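# Carry coat stand into next room inside yellow tape

## Task

Bring the coat stand into the adjoining room and leave it standing upright on its own, with each of its four feet fully within the yellow-taped area and none resting on the tape. The robot must not tip over or finish leaning, the coffee table must still be upright at the end, and the stand must stay in place without the robot holding it.

## Robot and tools

ROBOT. TidyBot++: a mobile base (0.54 m long, 0.50 m wide, 0.38 m tall) on four driven casters, carrying one seven-joint arm with a two-finger gripper. The shoulder sits 0.12 m ahead of the base centre and 0.68 m up. Cameras: base_camera (fixed on the base) and wrist_camera (fisheye, looks along the hand). Loose objects can occasionally get a short push from outside.

FRAMES. Base frame: origin on the floor below the base centre, x forward, y left, z up. hand_pose is reported in it, giving the point halfway between the finger pads; its z axis runs out along the fingers and the fingers close along its y axis. The odometry frame is the base frame as it was when the scene began. base_odometry comes from wheel turns only, so slip looks like travel and it drifts a few cm and degrees over many moves. Heading is positive leftward, -3.142 to 3.142. base_tilt is in degrees, forward and right positive, with roughly 1 degree of fixed bias.

execute_actions. Arguments: actions (a list holding exactly one action, or empty to just read state and images) and cameras (list of base_camera, wrist_camera or all; omitted or null gives all, [] gives none; an unknown name rejects the call). One action may contain base, joints, speeds; its motions start together. base holds exactly one relative command, an offset from where the base last reported itself: translate_m (metres, forward +, -2 to 2), strafe_m (metres, left +, -2 to 2) or rotate_rad (radians, counter-clockwise from above +, -6.3 to 6.3). joints holds absolute targets by name in radians: joint_1_rad (any angle, whole arm about vertical, positive = clockwise from above, opposite to rotate_rad), joint_2_rad shoulder -2.249 to 2.249, joint_3_rad any angle, joint_4_rad elbow -2.579 to 2.579, joint_5_rad any angle, joint_6_rad wrist -2.099 to 2.099, joint_7_rad any angle (hand pointing down: positive is counter-clockwise from above; at 1.57 the fingers open left/right), and gripper_pos 0 (open, gap about 85 mm) to 1 (closed, squeezing roughly 96-120 N per finger). Done tolerances: ±0.039 for joints 1-4, ±0.056 for 5-7, ±0.03 gripper. Free-turning joints go the short way; turn further in steps under half a turn. speeds optionally caps top speed for that action: translate_m/strafe_m 0.05-0.5 m/s, rotate_rad 0.1-1.57 rad/s (the maxima are the defaults). Base moves needing over 8.667 s, and actions over 15 s, are refused, as is any bad key or value (then nothing moves). Keys you omit may keep pushing toward old targets.

ARM GEOMETRY. Upper arm 0.42 m, forearm 0.31 m, hand 0.31 m. With joint_1_rad 0, joint_3_rad 3.14, joint_5_rad 0 (near the start), the arm lies in the base x-z plane; segment tilts from vertical (forward +) are joint_2, joint_2 - joint_4, and joint_2 - joint_4 - joint_6. Sum length*sin for reach ahead of the shoulder and length*cos for height above it. Arm joints move up to 1.39 rad/s (1.22 for 5-7). Folded at start, the hand points down, sticks out up to 0.08 m ahead of the base, elbow up to 1.15 m high. A downward hand reaches at most about 0.94 m high, only near the base.

RESULTS. base_status and joint_status per motion: done (for the base, wheels turned the commanded amount even if slipping or blocked), off_target (resting away from target, may still push), contact_stop or time_out (target dropped, holds where it stopped), not_followed (self-collision check withheld arm targets; a cause: line follows; may be retried each action). on_its_own lists uncommanded motion. motor_effort shows percent of max per motor, peak in brackets, with fixed bias and noise. ARM HIT means the arm struck itself or the base hard. MOTOR HOT warns from 60 °C; OVER-TEMPERATURE FAULT at 75 °C makes the arm sink, marked limit_stop_at_motor_heat; resend targets. A torque fault (joints 1-4 limit 104.5 N m, warn 56.7; joints 5-7 limit 51.3, warn 29.4) freezes arm and gripper for 10 s and skips the rest of the call while the base continues. A stop reported in one call cancels the later calls in the same reply. The pictures line names images in order.

FRICTION AND LOAD. Joints may stop slightly short while reporting done; hand often off 1-2 cm. Correct by sending last command + (wanted - read). Held weight makes the arm sag; never command a joint to its current reading while holding something.

wait: seconds 0 to 10; commands nothing, returns state and images.

zoom_image: camera (base_camera or wrist_camera, from the latest full image) and region [x0, y0, x1, y1] pixels from top-left, at most 504 by 504.

finished_scene: scene = current scene number; irreversible, ends the scene after your last command is held and reports success.

CALIBRATION. base_camera pinhole 644x364, K=[[353.233,0,318.301],[0,353.233,181.325],[0,0,1]], pos_world=[0.221119,0.00221067,0.349441]. wrist_camera fisheye 644x476, K=[[214.199,0,316.815],[0,214.199,232.719],[0,0,1]], pos_world=[0.299524,0.00572716,0.735887] at start; its pose follows the joints and carries larger error.

AVOID. Driving while the arm snags something above about 0.8 m (tip-over); sideways force on a raised hand (lifts wheels); driving the arm into things (torque fault); a blocked base keeps shoving until timeout. Drops, slams, hard hits and knocking over the coffee table or coat stand hurt. Back away or retract the arm to clear tilt.

Each tool is called after ">>>" as name([rows], argument=value, ...), one row to a line, values as JSON.

## Session

>>> execute_actions(actions=[])

Scene clock: 0.00 s.
base_odometry: x=+0.000 y=+0.000 heading=+0.000 (m, m, rad; odometry frame)
base_tilt: forward=+0.1 right=+0.1 (deg)
base_status: not commanded
joint_positions: joint_1_rad=-0.008 joint_2_rad=-0.404 joint_3_rad=+3.117 joint_4_rad=-2.533 joint_5_rad=-0.013 joint_6_rad=-0.860 joint_7_rad=+1.572 gripper_pos=+0.000
joint_status: not commanded
motor_effort: joint_1_rad=-1 joint_2_rad=+0 joint_3_rad=+1 joint_4_rad=+14 joint_5_rad=+0 joint_6_rad=+0 joint_7_rad=+0 (%)
hand_pose: x=+0.2672 y=+0.0082 z=+0.5943 quat_wxyz=(-0.002, +0.997, +0.012, +0.076) (m; base frame)
pictures: base_camera, wrist_camera
Images, in order (width x height): base_camera 644x364, wrist_camera 644x476.

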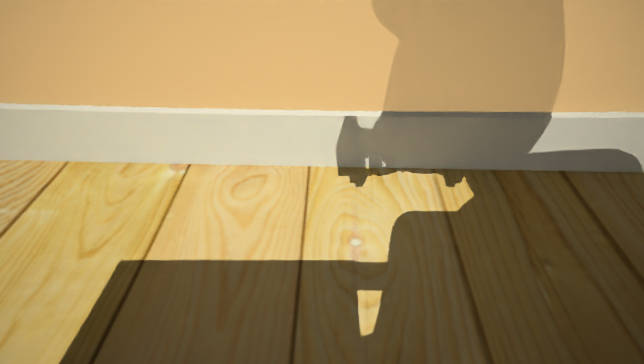

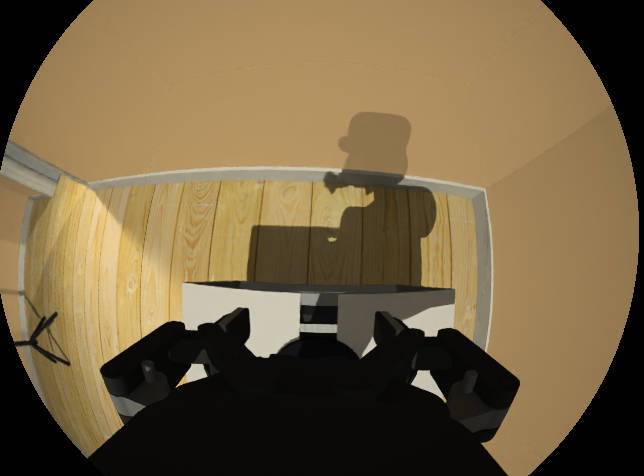

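Facing a corner. The stand is to the left.

>>> execute_actions([
  {"base":{"rotate_rad":1.57},"joints":{"joint_6_rad":-1.6}},
])

Scene clock: 4.03 s.
base_odometry: x=+0.000 y=+0.000 heading=+1.570 (m, m, rad; odometry frame)
base_tilt: forward=+0.1 right=+0.2 (deg)
base_status: done
joint_positions: joint_1_rad=-0.008 joint_2_rad=-0.404 joint_3_rad=+3.117 joint_4_rad=-2.535 joint_5_rad=-0.013 joint_6_rad=-1.027 joint_7_rad=+1.572 gripper_pos=+0.000
joint_status: joint_6_rad not_followed (moved -0.168 of -0.740)
motor_effort: joint_1_rad=-1(0) joint_2_rad=+0(3) joint_3_rad=+1(1) joint_4_rad=+14(19) joint_5_rad=+0(0) joint_6_rad=-1(4) joint_7_rad=+1(1) (%)
hand_pose: x=+0.2144 y=+0.0069 z=+0.5903 quat_wxyz=(-0.001, +1.000, +0.012, -0.008) (m; base frame)
pictures: base_camera, wrist_camera
joint command not followed: on one or more control steps a check withheld the commanded joint targets, and the robot was not sent them on those steps. On the call's last step the targets were still withheld.
cause: the commanded joint targets would bring two parts of the arm too close to each other (the joints from joint_2_rad to joint_7_rad lie between them); next, command targets that bring no two parts of the arm closer together.
camera_calibration (this result's frames):
wrist_camera: T_world_to_cam=[[0.055358, -0.998464, -0.0022402, -0.00829885], [-0.99723, -0.0551777, -0.0498681, 0.305767], [0.0496679, 0.00499459, -0.998753, 0.710052], [0, 0, 0, 1]] pos_world=[0.270113, 0.00503901, 0.724397]
Images, in order (width x height): base_camera 644x364, wrist_camera 644x476.

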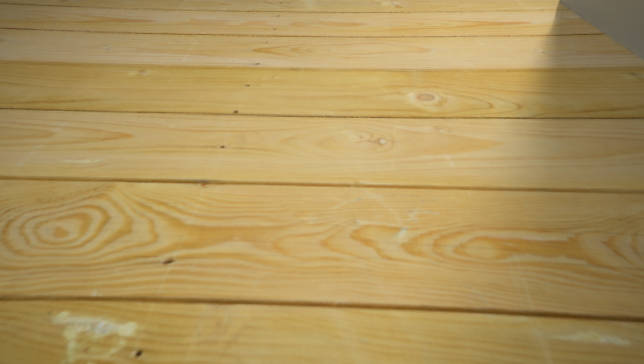

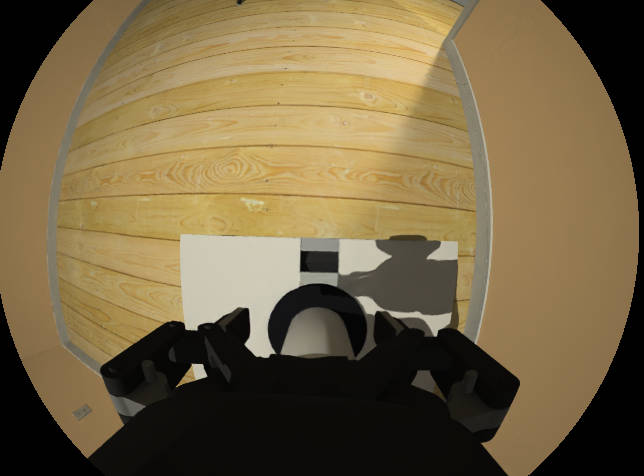

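>>> execute_actions([
  {"joints":{"joint_2_rad":-0.4,"joint_4_rad":-2.0,"joint_6_rad":-0.3}},
])

Scene clock: 9.03 s.
base_odometry: x=+0.000 y=+0.000 heading=+1.570 (m, m, rad; odometry frame)
base_tilt: forward=+0.1 right=+0.2 (deg)
base_status: not commanded
joint_positions: joint_1_rad=-0.008 joint_2_rad=-0.404 joint_3_rad=+3.117 joint_4_rad=-1.998 joint_5_rad=-0.013 joint_6_rad=-0.316 joint_7_rad=+1.572 gripper_pos=+0.000
joint_status: all done
motor_effort: joint_1_rad=+0(0) joint_2_rad=-8(9) joint_3_rad=+1(1) joint_4_rad=+22(23) joint_5_rad=+0(0) joint_6_rad=+7(8) joint_7_rad=+0(1) (%)
hand_pose: x=+0.5609 y=+0.0189 z=+0.9577 quat_wxyz=(-0.010, +0.816, +0.012, +0.578) (m; base frame)
pictures: base_camera, wrist_camera
joint command not followed: on one or more control steps a check withheld the commanded joint targets, and the robot was not sent them on those steps.
cause: the commanded joint targets would bring two parts of the arm too close to each other (the joints from joint_2_rad to joint_7_rad lie between them); next, command targets that bring no two parts of the arm closer together.
camera_calibration (this result's frames):
wrist_camera: T_world_to_cam=[[0.0410916, -0.998807, 0.026371, -0.0341204], [-0.268, -0.0364441, -0.962729, 1.13521], [0.962542, 0.0324927, -0.269177, -0.151528], [0, 0, 0, 1]] pos_world=[0.451489, 0.0122154, 1.05301]
Images, in order (width x height): base_camera 644x364, wrist_camera 644x476.

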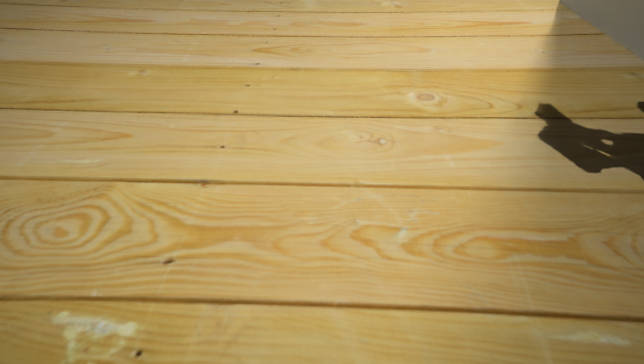

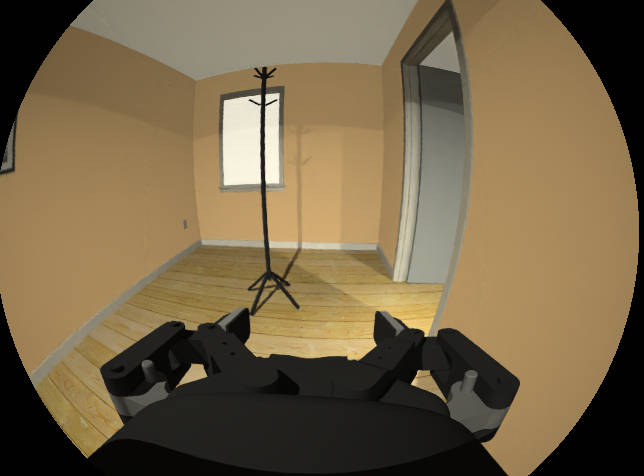

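>>> execute_actions([
  {"base":{"strafe_m":0.46},"joints":{"joint_2_rad":0.2,"joint_4_rad":-2.0,"joint_6_rad":0.63}},
])

>>> execute_actions([
  {"base":{"translate_m":0.8}},
])

Scene clock: 20.37 s.
base_odometry: x=-0.460 y=+0.000 heading=+1.570 (m, m, rad; odometry frame)
base_tilt: forward=+0.1 right=+0.1 (deg)
base_status: done
joint_positions: joint_1_rad=-0.012 joint_2_rad=+0.197 joint_3_rad=+3.114 joint_4_rad=-1.998 joint_5_rad=-0.013 joint_6_rad=+0.592 joint_7_rad=+1.572 gripper_pos=+0.000
joint_status: all done
motor_effort: joint_1_rad=-1(2) joint_2_rad=-28(29) joint_3_rad=+0(3) joint_4_rad=+19(22) joint_5_rad=+0(0) joint_6_rad=+7(7) joint_7_rad=+0(1) (%)
hand_pose: x=+0.7668 y=+0.0228 z=+0.9012 quat_wxyz=(-0.016, +0.718, +0.006, +0.696) (m; base frame)
pictures: base_camera, wrist_camera
camera_calibration (this result's frames):
wrist_camera: T_world_to_cam=[[0.0319042, -0.999368, 0.0156848, -0.0204786], [0.0356858, -0.0145438, -0.999257, 0.935644], [0.998854, 0.0324402, 0.0351992, -0.667224], [0, 0, 0, 1]] pos_world=[0.633724, 0.0147871, 0.958756]
Images, in order (width x height): base_camera 644x364, wrist_camera 644x476.

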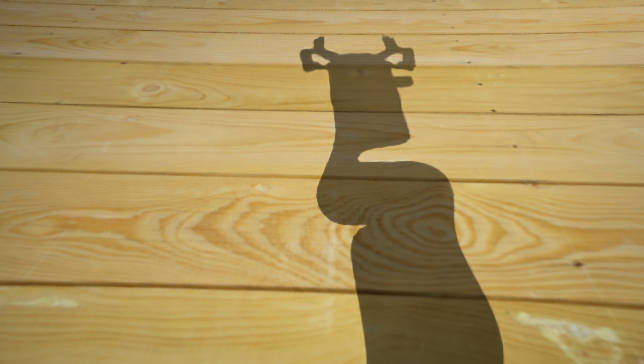

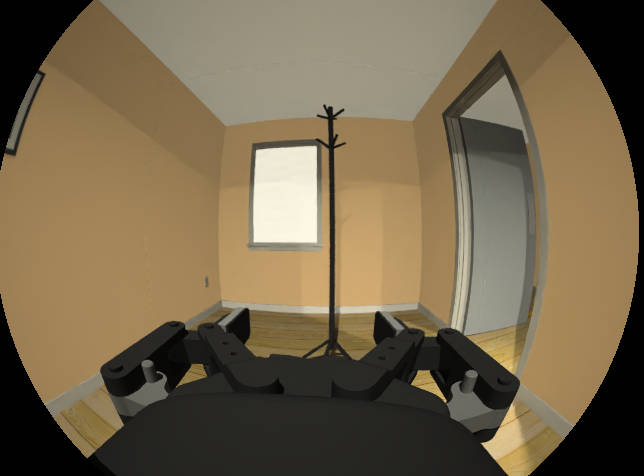

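Scene clock: 23.33 s.
base_odometry: x=-0.460 y=+0.800 heading=+1.571 (m, m, rad; odometry frame)
base_tilt: forward=+0.1 right=+0.2 (deg)
base_status: done
joint_positions: joint_1_rad=-0.012 joint_2_rad=+0.198 joint_3_rad=+3.114 joint_4_rad=-1.998 joint_5_rad=-0.013 joint_6_rad=+0.594 joint_7_rad=+1.572 gripper_pos=+0.000
joint_status: not commanded
motor_effort: joint_1_rad=-1(1) joint_2_rad=-28(31) joint_3_rad=+0(0) joint_4_rad=+18(20) joint_5_rad=+0(0) joint_6_rad=+7(7) joint_7_rad=+0(1) (%)
hand_pose: x=+0.7671 y=+0.0228 z=+0.9004 quat_wxyz=(-0.016, +0.718, +0.006, +0.696) (m; base frame)
pictures: base_camera, wrist_camera
camera_calibration (this result's frames):
wrist_camera: T_world_to_cam=[[0.0318944, -0.999369, 0.015655, -0.0204457], [0.035133, -0.0145323, -0.999277, 0.935337], [0.998874, 0.0324214, 0.0346473, -0.667054], [0, 0, 0, 1]] pos_world=[0.634093, 0.0147866, 0.958092]
Images, in order (width x height): base_camera 644x364, wrist_camera 644x476.

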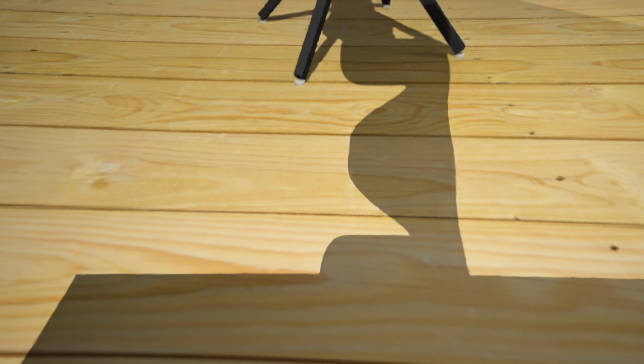

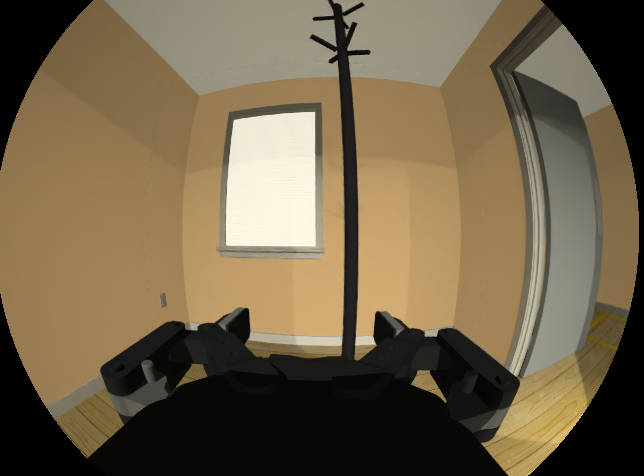

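>>> execute_actions([
  {"base":{"strafe_m":-0.065}},
])

>>> execute_actions([
  {"base":{"translate_m":0.33}},
])

Scene clock: 28.67 s.
base_odometry: x=-0.395 y=+0.800 heading=+1.571 (m, m, rad; odometry frame)
base_tilt: forward=+0.1 right=+0.2 (deg)
base_status: done
joint_positions: joint_1_rad=-0.004 joint_2_rad=+0.198 joint_3_rad=+3.118 joint_4_rad=-1.998 joint_5_rad=-0.013 joint_6_rad=+0.594 joint_7_rad=+1.572 gripper_pos=+0.000
joint_status: not commanded
motor_effort: joint_1_rad=+0(2) joint_2_rad=-28(29) joint_3_rad=+0(2) joint_4_rad=+19(19) joint_5_rad=+0(0) joint_6_rad=+7(8) joint_7_rad=+1(1) (%)
hand_pose: x=+0.7674 y=+0.0156 z=+0.9004 quat_wxyz=(-0.012, +0.718, +0.002, +0.696) (m; base frame)
pictures: base_camera, wrist_camera
camera_calibration (this result's frames):
wrist_camera: T_world_to_cam=[[0.0205375, -0.999654, 0.0164634, -0.0196457], [0.0349989, -0.015738, -0.999263, 0.935322], [0.999176, 0.0210985, 0.0346636, -0.667154], [0, 0, 0, 1]] pos_world=[0.634273, 0.00915712, 0.958082]
Images, in order (width x height): base_camera 644x364, wrist_camera 644x476.

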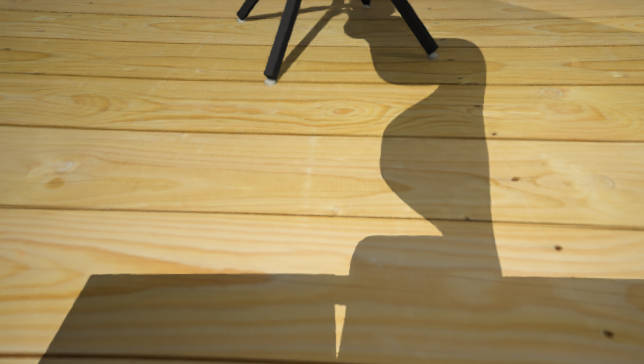

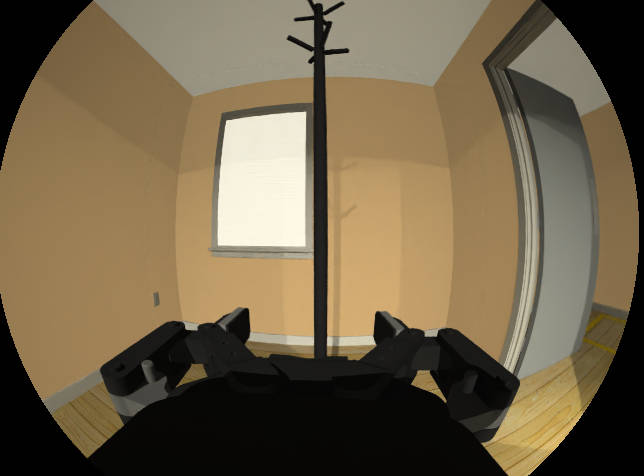

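Scene clock: 30.67 s.
base_odometry: x=-0.395 y=+1.130 heading=+1.570 (m, m, rad; odometry frame)
base_tilt: forward=+0.1 right=+0.2 (deg)
base_status: done
joint_positions: joint_1_rad=-0.004 joint_2_rad=+0.203 joint_3_rad=+3.118 joint_4_rad=-1.998 joint_5_rad=-0.013 joint_6_rad=+0.594 joint_7_rad=+1.572 gripper_pos=+0.000
joint_status: not commanded
motor_effort: joint_1_rad=+0(0) joint_2_rad=-28(31) joint_3_rad=+0(0) joint_4_rad=+19(20) joint_5_rad=+0(0) joint_6_rad=+7(7) joint_7_rad=+1(1) (%)
hand_pose: x=+0.7683 y=+0.0156 z=+0.8978 quat_wxyz=(-0.012, +0.720, +0.002, +0.694) (m; base frame)
pictures: base_camera, wrist_camera
camera_calibration (this result's frames):
wrist_camera: T_world_to_cam=[[0.0205887, -0.999654, 0.0163951, -0.0195987], [0.0312759, -0.0157465, -0.999387, 0.935627], [0.999299, 0.0210889, 0.0309409, -0.664746], [0, 0, 0, 1]] pos_world=[0.635421, 0.00915976, 0.955942]
Images, in order (width x height): base_camera 644x364, wrist_camera 644x476.

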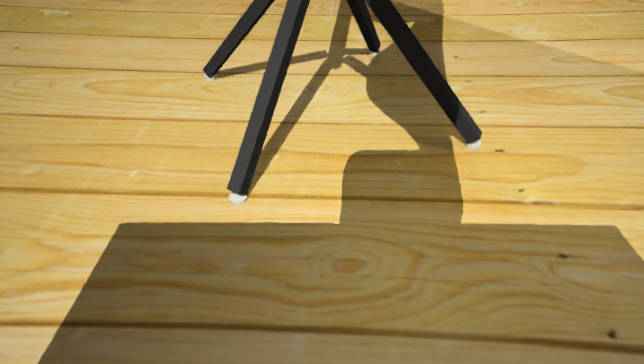

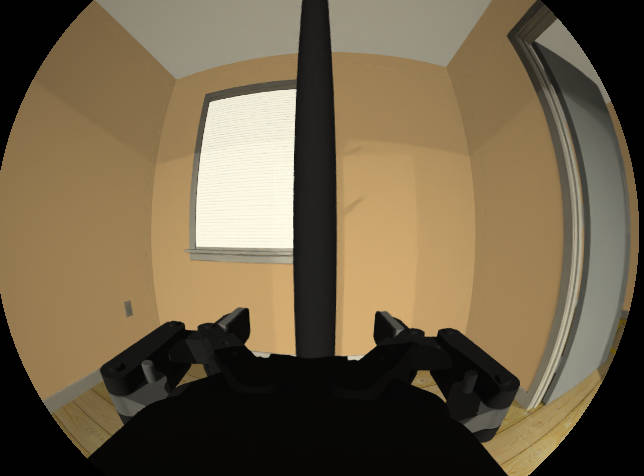

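>>> execute_actions([
  {"base":{"translate_m":0.05}},
])

>>> execute_actions([
  {"joints":{"gripper_pos":1}},
])

>>> execute_actions([
  {"joints":{"joint_2_rad":0.05,"joint_4_rad":-2.05,"joint_6_rad":0.53},"speeds":{}},
])

Scene clock: 36.43 s.
base_odometry: x=-0.395 y=+1.180 heading=+1.570 (m, m, rad; odometry frame)
base_tilt: forward=+0.1 right=+0.2 (deg)
base_status: done
joint_positions: joint_1_rad=-0.004 joint_2_rad=+0.205 joint_3_rad=+3.118 joint_4_rad=-1.998 joint_5_rad=-0.013 joint_6_rad=+0.594 joint_7_rad=+1.572 gripper_pos=+0.000
joint_status: not commanded
motor_effort: joint_1_rad=+0(1) joint_2_rad=-29(31) joint_3_rad=+0(1) joint_4_rad=+19(20) joint_5_rad=+0(0) joint_6_rad=+7(7) joint_7_rad=+1(1) (%)
hand_pose: x=+0.7687 y=+0.0156 z=+0.8965 quat_wxyz=(-0.012, +0.720, +0.002, +0.694) (m; base frame)
pictures: base_camera, wrist_camera
camera_calibration (this result's frames):
wrist_camera: T_world_to_cam=[[0.02062, -0.999653, 0.0163631, -0.0195799], [0.0293154, -0.015755, -0.999446, 0.935876], [0.999358, 0.0210883, 0.0289804, -0.663413], [0, 0, 0, 1]] pos_world=[0.635955, 0.00916186, 0.954904]
Images, in order (width x height): base_camera 644x364, wrist_camera 644x476.

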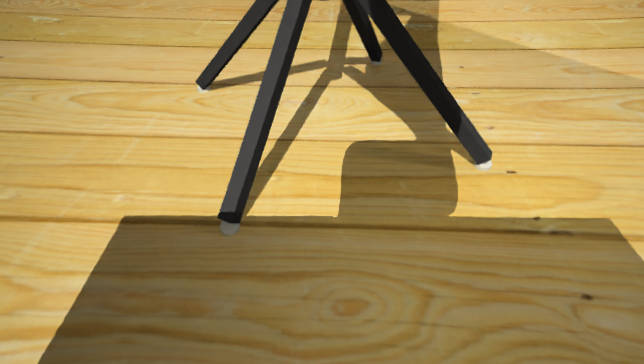

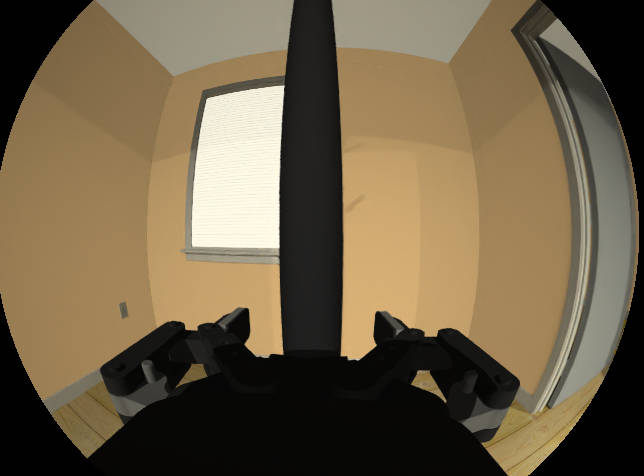

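Scene clock: 37.53 s.
base_odometry: x=-0.395 y=+1.180 heading=+1.570 (m, m, rad; odometry frame)
base_tilt: forward=+0.1 right=+0.2 (deg)
base_status: not commanded
joint_positions: joint_1_rad=-0.004 joint_2_rad=+0.204 joint_3_rad=+3.119 joint_4_rad=-1.998 joint_5_rad=-0.013 joint_6_rad=+0.594 joint_7_rad=+1.572 gripper_pos=+0.684
joint_status: gripper_pos off_target (ended at +0.684, target +1.000)
motor_effort: joint_1_rad=+0(4) joint_2_rad=-28(28) joint_3_rad=+0(3) joint_4_rad=+20(21) joint_5_rad=-1(2) joint_6_rad=+8(8) joint_7_rad=+0(0) (%)
hand_pose: x=+0.7687 y=+0.0149 z=+0.8965 quat_wxyz=(-0.011, +0.720, +0.002, +0.694) (m; base frame)
pictures: base_camera, wrist_camera
camera_calibration (this result's frames):
wrist_camera: T_world_to_cam=[[0.0194341, -0.999676, 0.0164641, -0.0194833], [0.0292327, -0.0158921, -0.999446, 0.935907], [0.999384, 0.0199046, 0.0289143, -0.663259], [0, 0, 0, 1]] pos_world=[0.63587, 0.00859841, 0.954887]
Images, in order (width x height): base_camera 644x364, wrist_camera 644x476.

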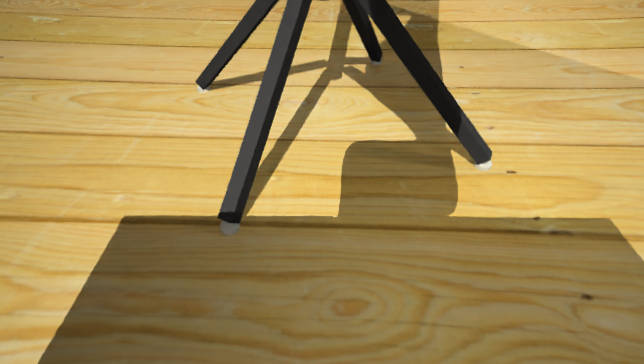

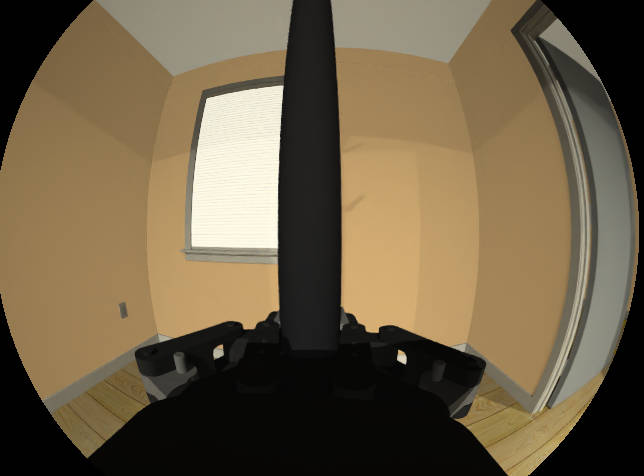

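action 0: "speeds" must be an object that gives a speed for at least one key that is commanded beside it, as in {"translate_m": 0.5}; or leave "speeds" out

>>> execute_actions([
  {"joints":{"joint_2_rad":0.04,"joint_6_rad":0.44}},
])

Scene clock: 41.73 s.
base_odometry: x=-0.395 y=+1.180 heading=+1.570 (m, m, rad; odometry frame)
base_tilt: forward=+0.2 right=+0.2 (deg)
base_status: not commanded
joint_positions: joint_1_rad=+0.006 joint_2_rad=+0.101 joint_3_rad=+3.129 joint_4_rad=-2.022 joint_5_rad=-0.013 joint_6_rad=+0.444 joint_7_rad=+1.572 gripper_pos=+0.686
joint_status: joint_2_rad off_target (ended at +0.101, target +0.040); the others done
motor_effort: joint_1_rad=-3(5) joint_2_rad=-35(39) joint_3_rad=-3(4) joint_4_rad=+23(25) joint_5_rad=+0(1) joint_6_rad=+11(12) joint_7_rad=+0(0) (%)
hand_pose: x=+0.7385 y=+0.0033 z=+0.9022 quat_wxyz=(-0.004, +0.744, -0.004, +0.668) (m; base frame)
pictures: base_camera, wrist_camera
camera_calibration (this result's frames):
wrist_camera: T_world_to_cam=[[0.00308584, -0.999815, 0.0189767, -0.0207791], [-0.0409275, -0.0190872, -0.99898, 0.993735], [0.999157, 0.00230602, -0.0409789, -0.569802], [0, 0, 0, 1]] pos_world=[0.610057, -0.00049368, 0.969766]
Images, in order (width x height): base_camera 644x364, wrist_camera 644x476.

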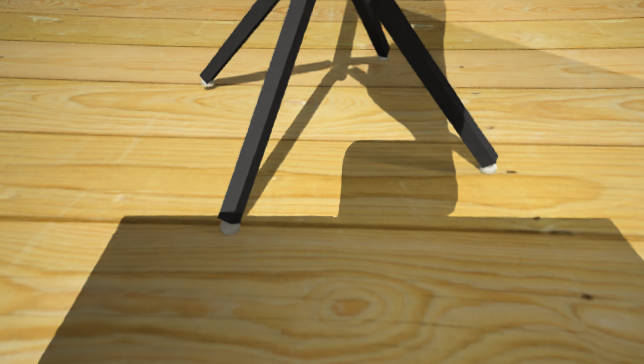

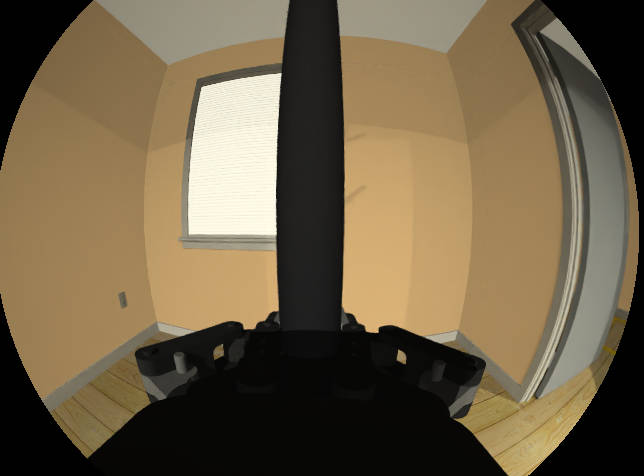

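>>> execute_actions([
  {"joints":{"joint_4_rad":-1.82,"joint_6_rad":0.37}},
])

>>> execute_actions([
  {"base":{"translate_m":-0.07},"speeds":{"translate_m":0.1}},
])

Scene clock: 46.10 s.
base_odometry: x=-0.395 y=+1.180 heading=+1.570 (m, m, rad; odometry frame)
base_tilt: forward=+0.2 right=+0.2 (deg)
base_status: not commanded
joint_positions: joint_1_rad=-0.001 joint_2_rad=+0.145 joint_3_rad=+3.126 joint_4_rad=-1.921 joint_5_rad=-0.013 joint_6_rad=+0.326 joint_7_rad=+1.572 gripper_pos=+0.687
joint_status: joint_4_rad off_target (ended at -1.921, target -1.820); the others done
motor_effort: joint_1_rad=-1(4) joint_2_rad=-49(50) joint_3_rad=-1(4) joint_4_rad=+36(36) joint_5_rad=-2(2) joint_6_rad=+19(19) joint_7_rad=-1(2) (%)
hand_pose: x=+0.7628 y=+0.0103 z=+0.8964 quat_wxyz=(-0.008, +0.764, +0.000, +0.645) (m; base frame)
pictures: base_camera, wrist_camera
camera_calibration (this result's frames):
wrist_camera: T_world_to_cam=[[0.0158967, -0.999725, 0.0172612, -0.0220093], [-0.102278, -0.0187987, -0.994578, 1.03195], [0.994629, 0.014045, -0.102549, -0.535791], [0, 0, 0, 1]] pos_world=[0.638809, 0.0049213, 0.971795]
Images, in order (width x height): base_camera 644x364, wrist_camera 644x476.

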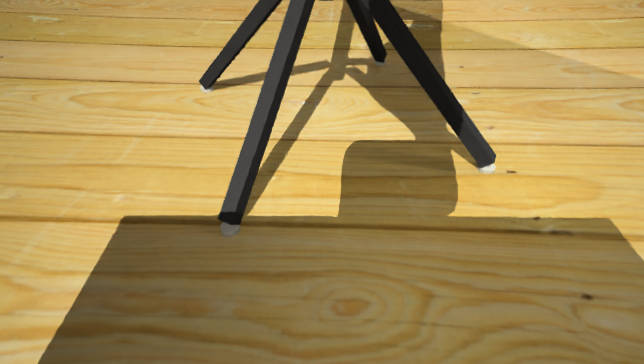

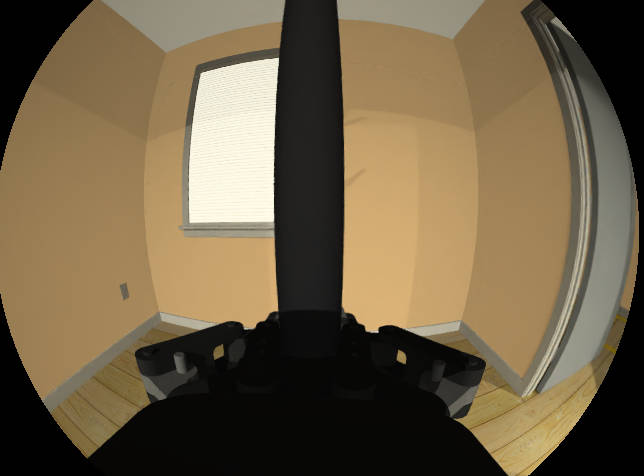

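Scene clock: 47.37 s.
base_odometry: x=-0.395 y=+1.110 heading=+1.570 (m, m, rad; odometry frame)
base_tilt: forward=+0.2 right=+0.2 (deg)
base_status: done
joint_positions: joint_1_rad=+0.002 joint_2_rad=+0.139 joint_3_rad=+3.128 joint_4_rad=-1.900 joint_5_rad=-0.013 joint_6_rad=+0.326 joint_7_rad=+1.572 gripper_pos=+0.687
joint_status: not commanded
motor_effort: joint_1_rad=-4(4) joint_2_rad=-46(52) joint_3_rad=-3(4) joint_4_rad=+33(36) joint_5_rad=-1(2) joint_6_rad=+16(19) joint_7_rad=-2(2) (%)
hand_pose: x=+0.7657 y=+0.0069 z=+0.9127 quat_wxyz=(-0.007, +0.756, -0.002, +0.655) (m; base frame)
pictures: base_camera, wrist_camera
camera_calibration (this result's frames):
wrist_camera: T_world_to_cam=[[0.01006, -0.999794, 0.017625, -0.0215294], [-0.0753033, -0.0183333, -0.996992, 1.02993], [0.99711, 0.00870251, -0.0754722, -0.563556], [0, 0, 0, 1]] pos_world=[0.639701, 0.00226136, 0.984674]
Images, in order (width x height): base_camera 644x364, wrist_camera 644x476.

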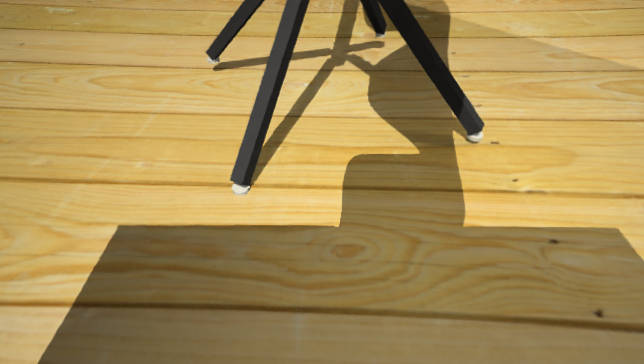

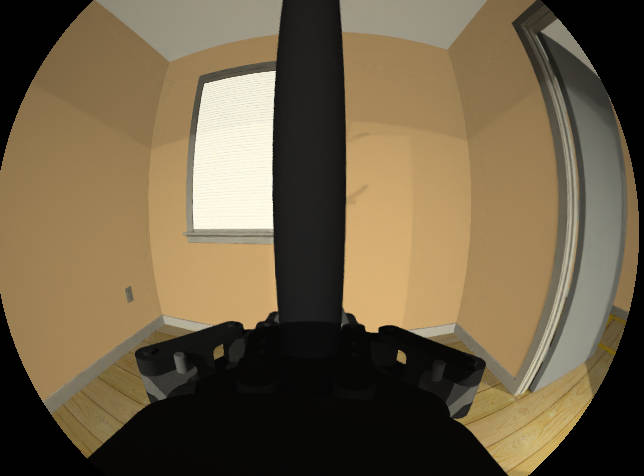

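>>> execute_actions([
  {"joints":{"joint_2_rad":-0.04,"joint_4_rad":-1.76,"joint_6_rad":0.43}},
])

Scene clock: 54.83 s.
base_odometry: x=-0.395 y=+1.110 heading=+1.570 (m, m, rad; odometry frame)
base_tilt: forward=+0.2 right=+0.2 (deg)
base_status: not commanded
joint_positions: joint_1_rad=+0.002 joint_2_rad=+0.138 joint_3_rad=+3.128 joint_4_rad=-1.900 joint_5_rad=-0.013 joint_6_rad=+0.326 joint_7_rad=+1.572 gripper_pos=+0.687
joint_status: joint_2_rad off_target (ended at +0.138, target -0.040); joint_4_rad off_target (ended at -1.900, target -1.760); joint_6_rad off_target (ended at +0.326, target +0.430)
motor_effort: joint_1_rad=-2(4) joint_2_rad=-58(58) joint_3_rad=-1(3) joint_4_rad=+46(47) joint_5_rad=-2(2) joint_6_rad=+26(25) joint_7_rad=-2(2) (%)
hand_pose: x=+0.7655 y=+0.0069 z=+0.9137 quat_wxyz=(-0.007, +0.755, -0.002, +0.656) (m; base frame)
pictures: base_camera, wrist_camera
camera_calibration (this result's frames):
wrist_camera: T_world_to_cam=[[0.0100314, -0.999794, 0.0176399, -0.0215355], [-0.0737183, -0.0183322, -0.997111, 1.02981], [0.997229, 0.00870203, -0.073887, -0.564796], [0, 0, 0, 1]] pos_world=[0.639363, 0.00226247, 0.985481]
Images, in order (width x height): base_camera 644x364, wrist_camera 644x476.

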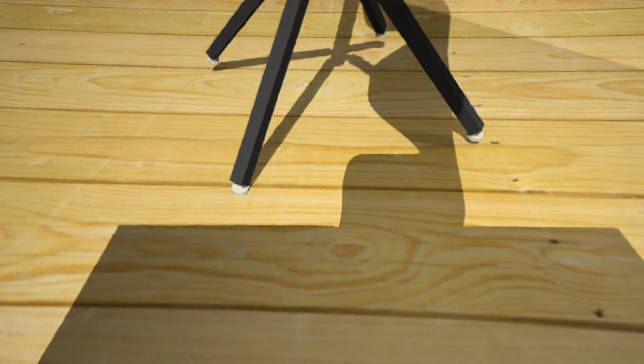

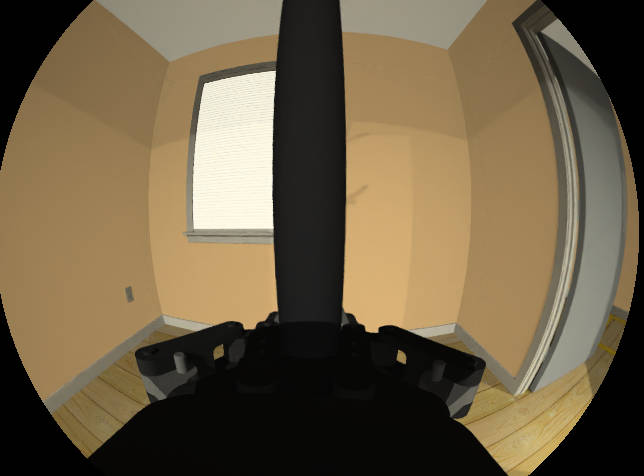

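>>> execute_actions([
  {"base":{"translate_m":0.07},"joints":{"joint_2_rad":0.14,"joint_4_rad":-1.9,"joint_6_rad":0.33},"speeds":{"translate_m":0.1}},
])

>>> execute_actions([
  {"joints":{"gripper_pos":0}},
])

>>> execute_actions([
  {"joints":{"joint_2_rad":-0.43,"joint_4_rad":-2.2,"joint_6_rad":0.23}},
])

>>> execute_actions([
  {"base":{"translate_m":0.17},"speeds":{"translate_m":0.2}},
])

Scene clock: 64.33 s.
base_odometry: x=-0.395 y=+1.180 heading=+1.570 (m, m, rad; odometry frame)
base_tilt: forward=+0.1 right=+0.2 (deg)
base_status: done
joint_positions: joint_1_rad=-0.015 joint_2_rad=+0.140 joint_3_rad=+3.113 joint_4_rad=-1.918 joint_5_rad=-0.010 joint_6_rad=+0.322 joint_7_rad=+1.572 gripper_pos=+0.689
joint_status: all done
motor_effort: joint_1_rad=+2(3) joint_2_rad=-26(61) joint_3_rad=+2(3) joint_4_rad=+24(48) joint_5_rad=-3(4) joint_6_rad=+10(28) joint_7_rad=-2(3) (%)
hand_pose: x=+0.7615 y=+0.0276 z=+0.9002 quat_wxyz=(-0.017, +0.763, +0.011, +0.646) (m; base frame)
pictures: base_camera, wrist_camera
camera_calibration (this result's frames):
wrist_camera: T_world_to_cam=[[0.044418, -0.998847, 0.0182404, -0.0273236], [-0.0975366, -0.0225071, -0.994977, 1.03273], [0.99424, 0.0424158, -0.0984238, -0.538584], [0, 0, 0, 1]] pos_world=[0.637424, 0.0187962, 0.975034]
Images, in order (width x height): base_camera 644x364, wrist_camera 644x476.

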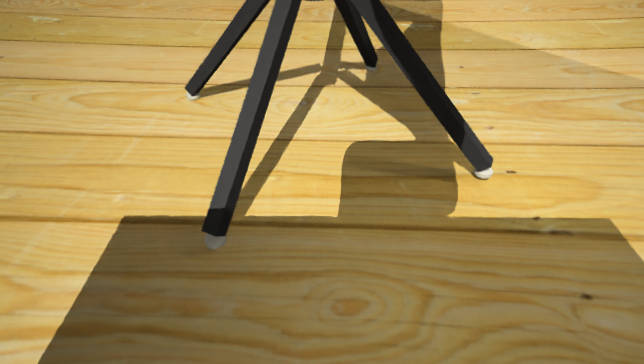

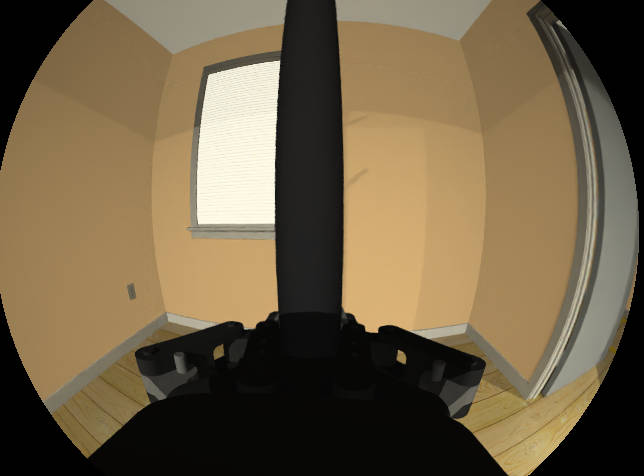

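Scene clock: 65.43 s.
base_odometry: x=-0.395 y=+1.180 heading=+1.570 (m, m, rad; odometry frame)
base_tilt: forward=+0.1 right=+0.2 (deg)
base_status: not commanded
joint_positions: joint_1_rad=-0.010 joint_2_rad=+0.138 joint_3_rad=+3.115 joint_4_rad=-1.910 joint_5_rad=-0.010 joint_6_rad=+0.322 joint_7_rad=+1.572 gripper_pos=+0.000
joint_status: all done
motor_effort: joint_1_rad=-1(6) joint_2_rad=-27(29) joint_3_rad=-1(6) joint_4_rad=+20(25) joint_5_rad=+0(3) joint_6_rad=+7(10) joint_7_rad=+1(2) (%)
hand_pose: x=+0.7627 y=+0.0235 z=+0.9061 quat_wxyz=(-0.015, +0.760, +0.009, +0.650) (m; base frame)
pictures: base_camera, wrist_camera
camera_calibration (this result's frames):
wrist_camera: T_world_to_cam=[[0.0376454, -0.999118, 0.0186142, -0.026775], [-0.0879212, -0.0218667, -0.995887, 1.03211], [0.995416, 0.035854, -0.0886668, -0.548591], [0, 0, 0, 1]] pos_world=[0.637829, 0.0154867, 0.979726]
Images, in order (width x height): base_camera 644x364, wrist_camera 644x476.

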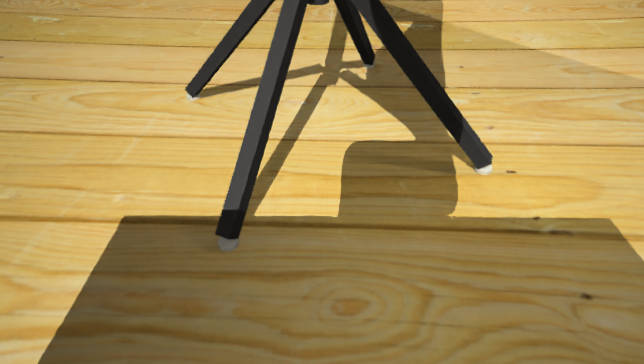

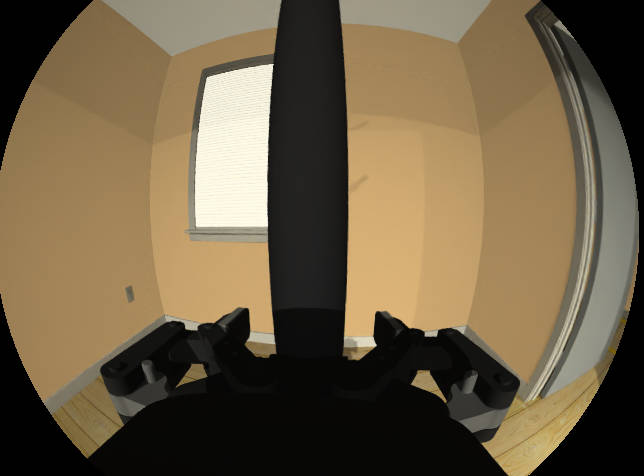

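Scene clock: 67.23 s.
base_odometry: x=-0.395 y=+1.180 heading=+1.570 (m, m, rad; odometry frame)
base_tilt: forward=+0.1 right=+0.2 (deg)
base_status: not commanded
joint_positions: joint_1_rad=-0.010 joint_2_rad=-0.425 joint_3_rad=+3.115 joint_4_rad=-2.189 joint_5_rad=-0.010 joint_6_rad=+0.269 joint_7_rad=+1.572 gripper_pos=+0.000
joint_status: all done
motor_effort: joint_1_rad=-1(1) joint_2_rad=-7(29) joint_3_rad=+1(0) joint_4_rad=+22(23) joint_5_rad=+0(0) joint_6_rad=+7(7) joint_7_rad=+1(1) (%)
hand_pose: x=+0.5639 y=+0.0200 z=+1.0280 quat_wxyz=(-0.011, +0.680, +0.012, +0.733) (m; base frame)
pictures: base_camera, wrist_camera
camera_calibration (this result's frames):
wrist_camera: T_world_to_cam=[[0.0309104, -0.998984, 0.03281, -0.0358696], [0.14239, -0.0280898, -0.989412, 0.999518], [0.989328, 0.035255, 0.141377, -0.572787], [0, 0, 0, 1]] pos_world=[0.425461, 0.0124366, 1.07109]
Images, in order (width x height): base_camera 644x364, wrist_camera 644x476.

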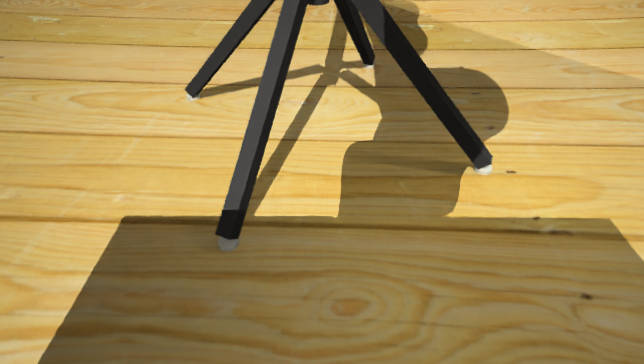

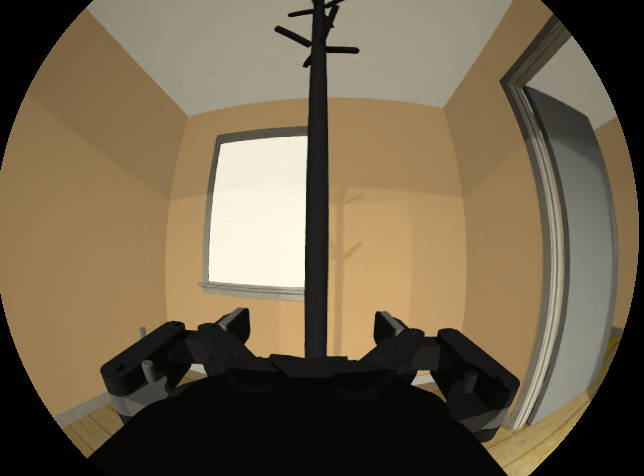

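Scene clock: 68.87 s.
base_odometry: x=-0.394 y=+1.350 heading=+1.569 (m, m, rad; odometry frame)
base_tilt: forward=+0.1 right=+0.2 (deg)
base_status: done
joint_positions: joint_1_rad=-0.010 joint_2_rad=-0.427 joint_3_rad=+3.115 joint_4_rad=-2.190 joint_5_rad=-0.010 joint_6_rad=+0.268 joint_7_rad=+1.572 gripper_pos=+0.000
joint_status: not commanded
motor_effort: joint_1_rad=+0(0) joint_2_rad=-7(10) joint_3_rad=+1(1) joint_4_rad=+22(22) joint_5_rad=+0(0) joint_6_rad=+7(7) joint_7_rad=+0(1) (%)
hand_pose: x=+0.5629 y=+0.0200 z=+1.0281 quat_wxyz=(-0.011, +0.680, +0.012, +0.733) (m; base frame)
pictures: base_camera, wrist_camera
camera_calibration (this result's frames):
wrist_camera: T_world_to_cam=[[0.030887, -0.998982, 0.0328756, -0.0359171], [0.142716, -0.0281465, -0.989363, 0.999603], [0.989282, 0.0352503, 0.141701, -0.572147], [0, 0, 0, 1]] pos_world=[0.424464, 0.0124231, 1.07123]
Images, in order (width x height): base_camera 644x364, wrist_camera 644x476.

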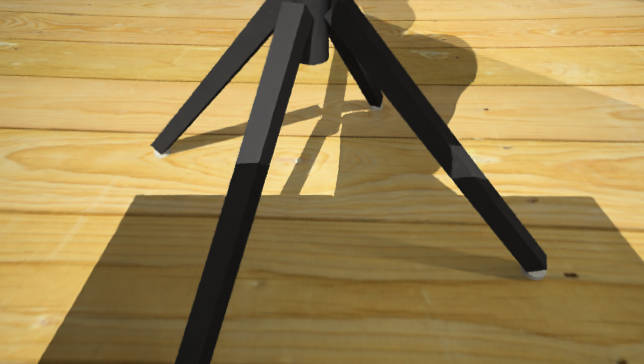

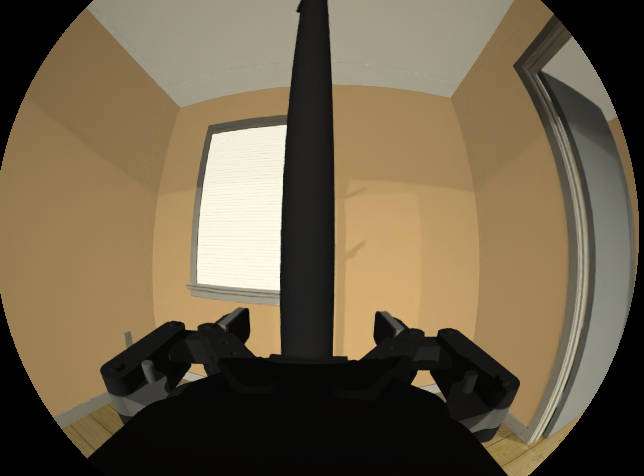

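>>> execute_actions([
  {"base":{"translate_m":0.04},"joints":{"joint_2_rad":-0.32,"joint_6_rad":0.26},"speeds":{"translate_m":0.1}},
])

>>> execute_actions([
  {"joints":{"gripper_pos":1}},
])

>>> execute_actions([
  {"joints":{"joint_2_rad":-0.42,"joint_4_rad":-1.98,"joint_6_rad":0.2}},
])

Scene clock: 75.23 s.
base_odometry: x=-0.394 y=+1.390 heading=+1.569 (m, m, rad; odometry frame)
base_tilt: forward=+0.1 right=+0.2 (deg)
base_status: done
joint_positions: joint_1_rad=-0.012 joint_2_rad=-0.341 joint_3_rad=+3.113 joint_4_rad=-2.192 joint_5_rad=-0.010 joint_6_rad=+0.268 joint_7_rad=+1.572 gripper_pos=+0.000
joint_status: all done
motor_effort: joint_1_rad=+0(3) joint_2_rad=-5(9) joint_3_rad=+1(5) joint_4_rad=+21(23) joint_5_rad=+0(1) joint_6_rad=+6(7) joint_7_rad=+0(0) (%)
hand_pose: x=+0.5908 y=+0.0219 z=+0.9872 quat_wxyz=(-0.012, +0.711, +0.013, +0.703) (m; base frame)
pictures: base_camera, wrist_camera
camera_calibration (this result's frames):
wrist_camera: T_world_to_cam=[[0.0368104, -0.998821, 0.0316597, -0.0357868], [0.055071, -0.0296055, -0.998043, 1.0156], [0.997804, 0.0384819, 0.0539163, -0.512465], [0, 0, 0, 1]] pos_world=[0.456726, 0.0140434, 1.04238]
Images, in order (width x height): base_camera 644x364, wrist_camera 644x476.

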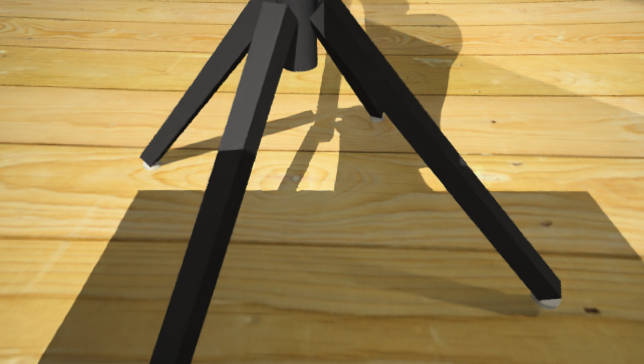

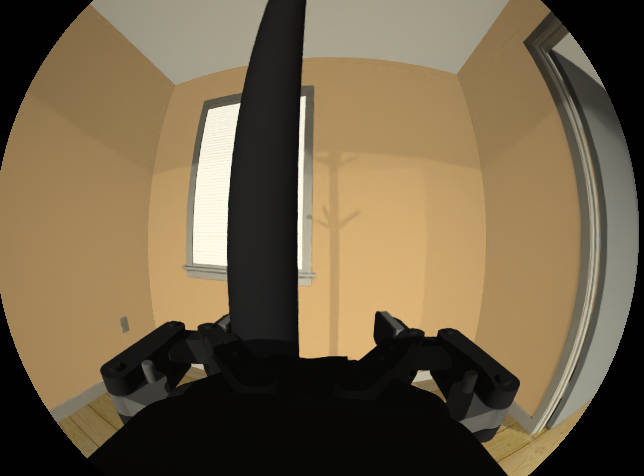

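Scene clock: 76.33 s.
base_odometry: x=-0.394 y=+1.390 heading=+1.569 (m, m, rad; odometry frame)
base_tilt: forward=+0.1 right=+0.1 (deg)
base_status: not commanded
joint_positions: joint_1_rad=-0.019 joint_2_rad=-0.342 joint_3_rad=+3.102 joint_4_rad=-2.193 joint_5_rad=-0.004 joint_6_rad=+0.268 joint_7_rad=+1.577 gripper_pos=+0.622
joint_status: gripper_pos off_target (ended at +0.622, target +1.000)
motor_effort: joint_1_rad=+2(4) joint_2_rad=-5(6) joint_3_rad=+4(5) joint_4_rad=+21(22) joint_5_rad=-3(9) joint_6_rad=+6(7) joint_7_rad=-2(9) (%)
hand_pose: x=+0.5900 y=+0.0320 z=+0.9869 quat_wxyz=(-0.014, +0.711, +0.025, +0.702) (m; base frame)
pictures: base_camera, wrist_camera
camera_calibration (this result's frames):
wrist_camera: T_world_to_cam=[[0.0565231, -0.997339, 0.0460468, -0.0515532], [0.0560985, -0.0428751, -0.997504, 1.01491], [0.996824, 0.0589652, 0.0535258, -0.511675], [0, 0, 0, 1]] pos_world=[0.456029, 0.0222692, 1.04214]
Images, in order (width x height): base_camera 644x364, wrist_camera 644x476.

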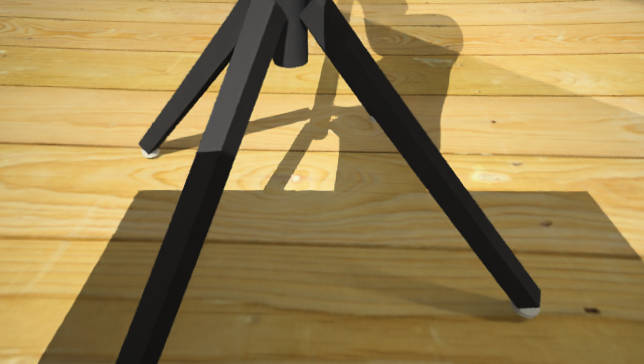

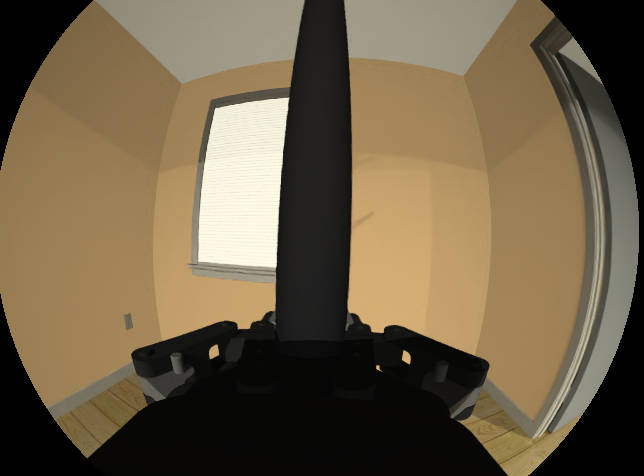

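Scene clock: 77.57 s.
base_odometry: x=-0.394 y=+1.390 heading=+1.569 (m, m, rad; odometry frame)
base_tilt: forward=+0.2 right=+0.2 (deg)
base_status: not commanded
joint_positions: joint_1_rad=-0.019 joint_2_rad=-0.340 joint_3_rad=+3.102 joint_4_rad=-2.123 joint_5_rad=-0.004 joint_6_rad=+0.133 joint_7_rad=+1.577 gripper_pos=+0.626
joint_status: joint_2_rad off_target (ended at -0.340, target -0.420); joint_4_rad off_target (ended at -2.123, target -1.980); joint_6_rad off_target (ended at +0.133, target +0.200)
motor_effort: joint_1_rad=+0(2) joint_2_rad=-27(27) joint_3_rad=+2(4) joint_4_rad=+44(44) joint_5_rad=-2(3) joint_6_rad=+22(22) joint_7_rad=-1(2) (%)
hand_pose: x=+0.5950 y=+0.0322 z=+0.9872 quat_wxyz=(-0.013, +0.734, +0.026, +0.678) (m; base frame)
pictures: base_camera, wrist_camera
camera_calibration (this result's frames):
wrist_camera: T_world_to_cam=[[0.0586516, -0.997228, 0.0457909, -0.0526982], [-0.0102207, -0.0464673, -0.998868, 1.05587], [0.998226, 0.0581172, -0.0129177, -0.451888], [0, 0, 0, 1]] pos_world=[0.464969, 0.0227738, 1.05125]
Images, in order (width x height): base_camera 644x364, wrist_camera 644x476.

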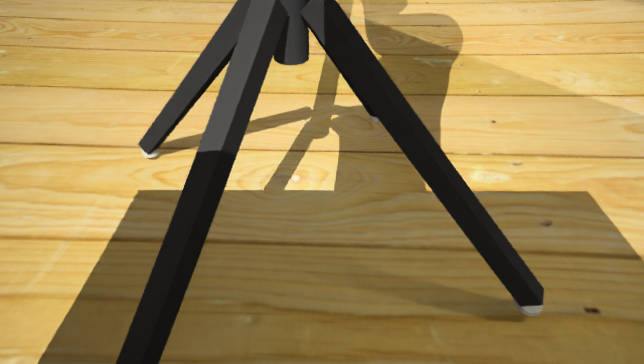

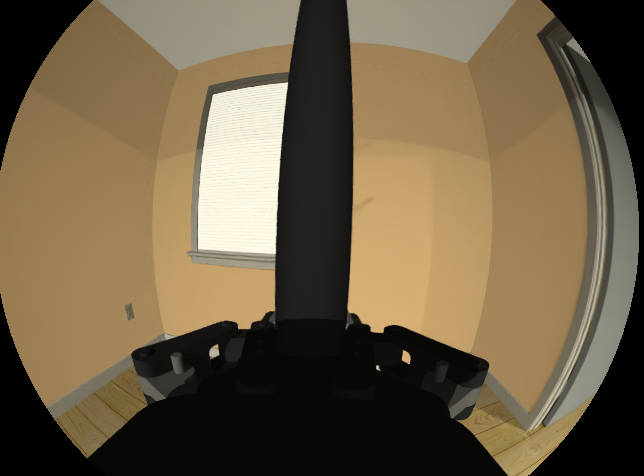

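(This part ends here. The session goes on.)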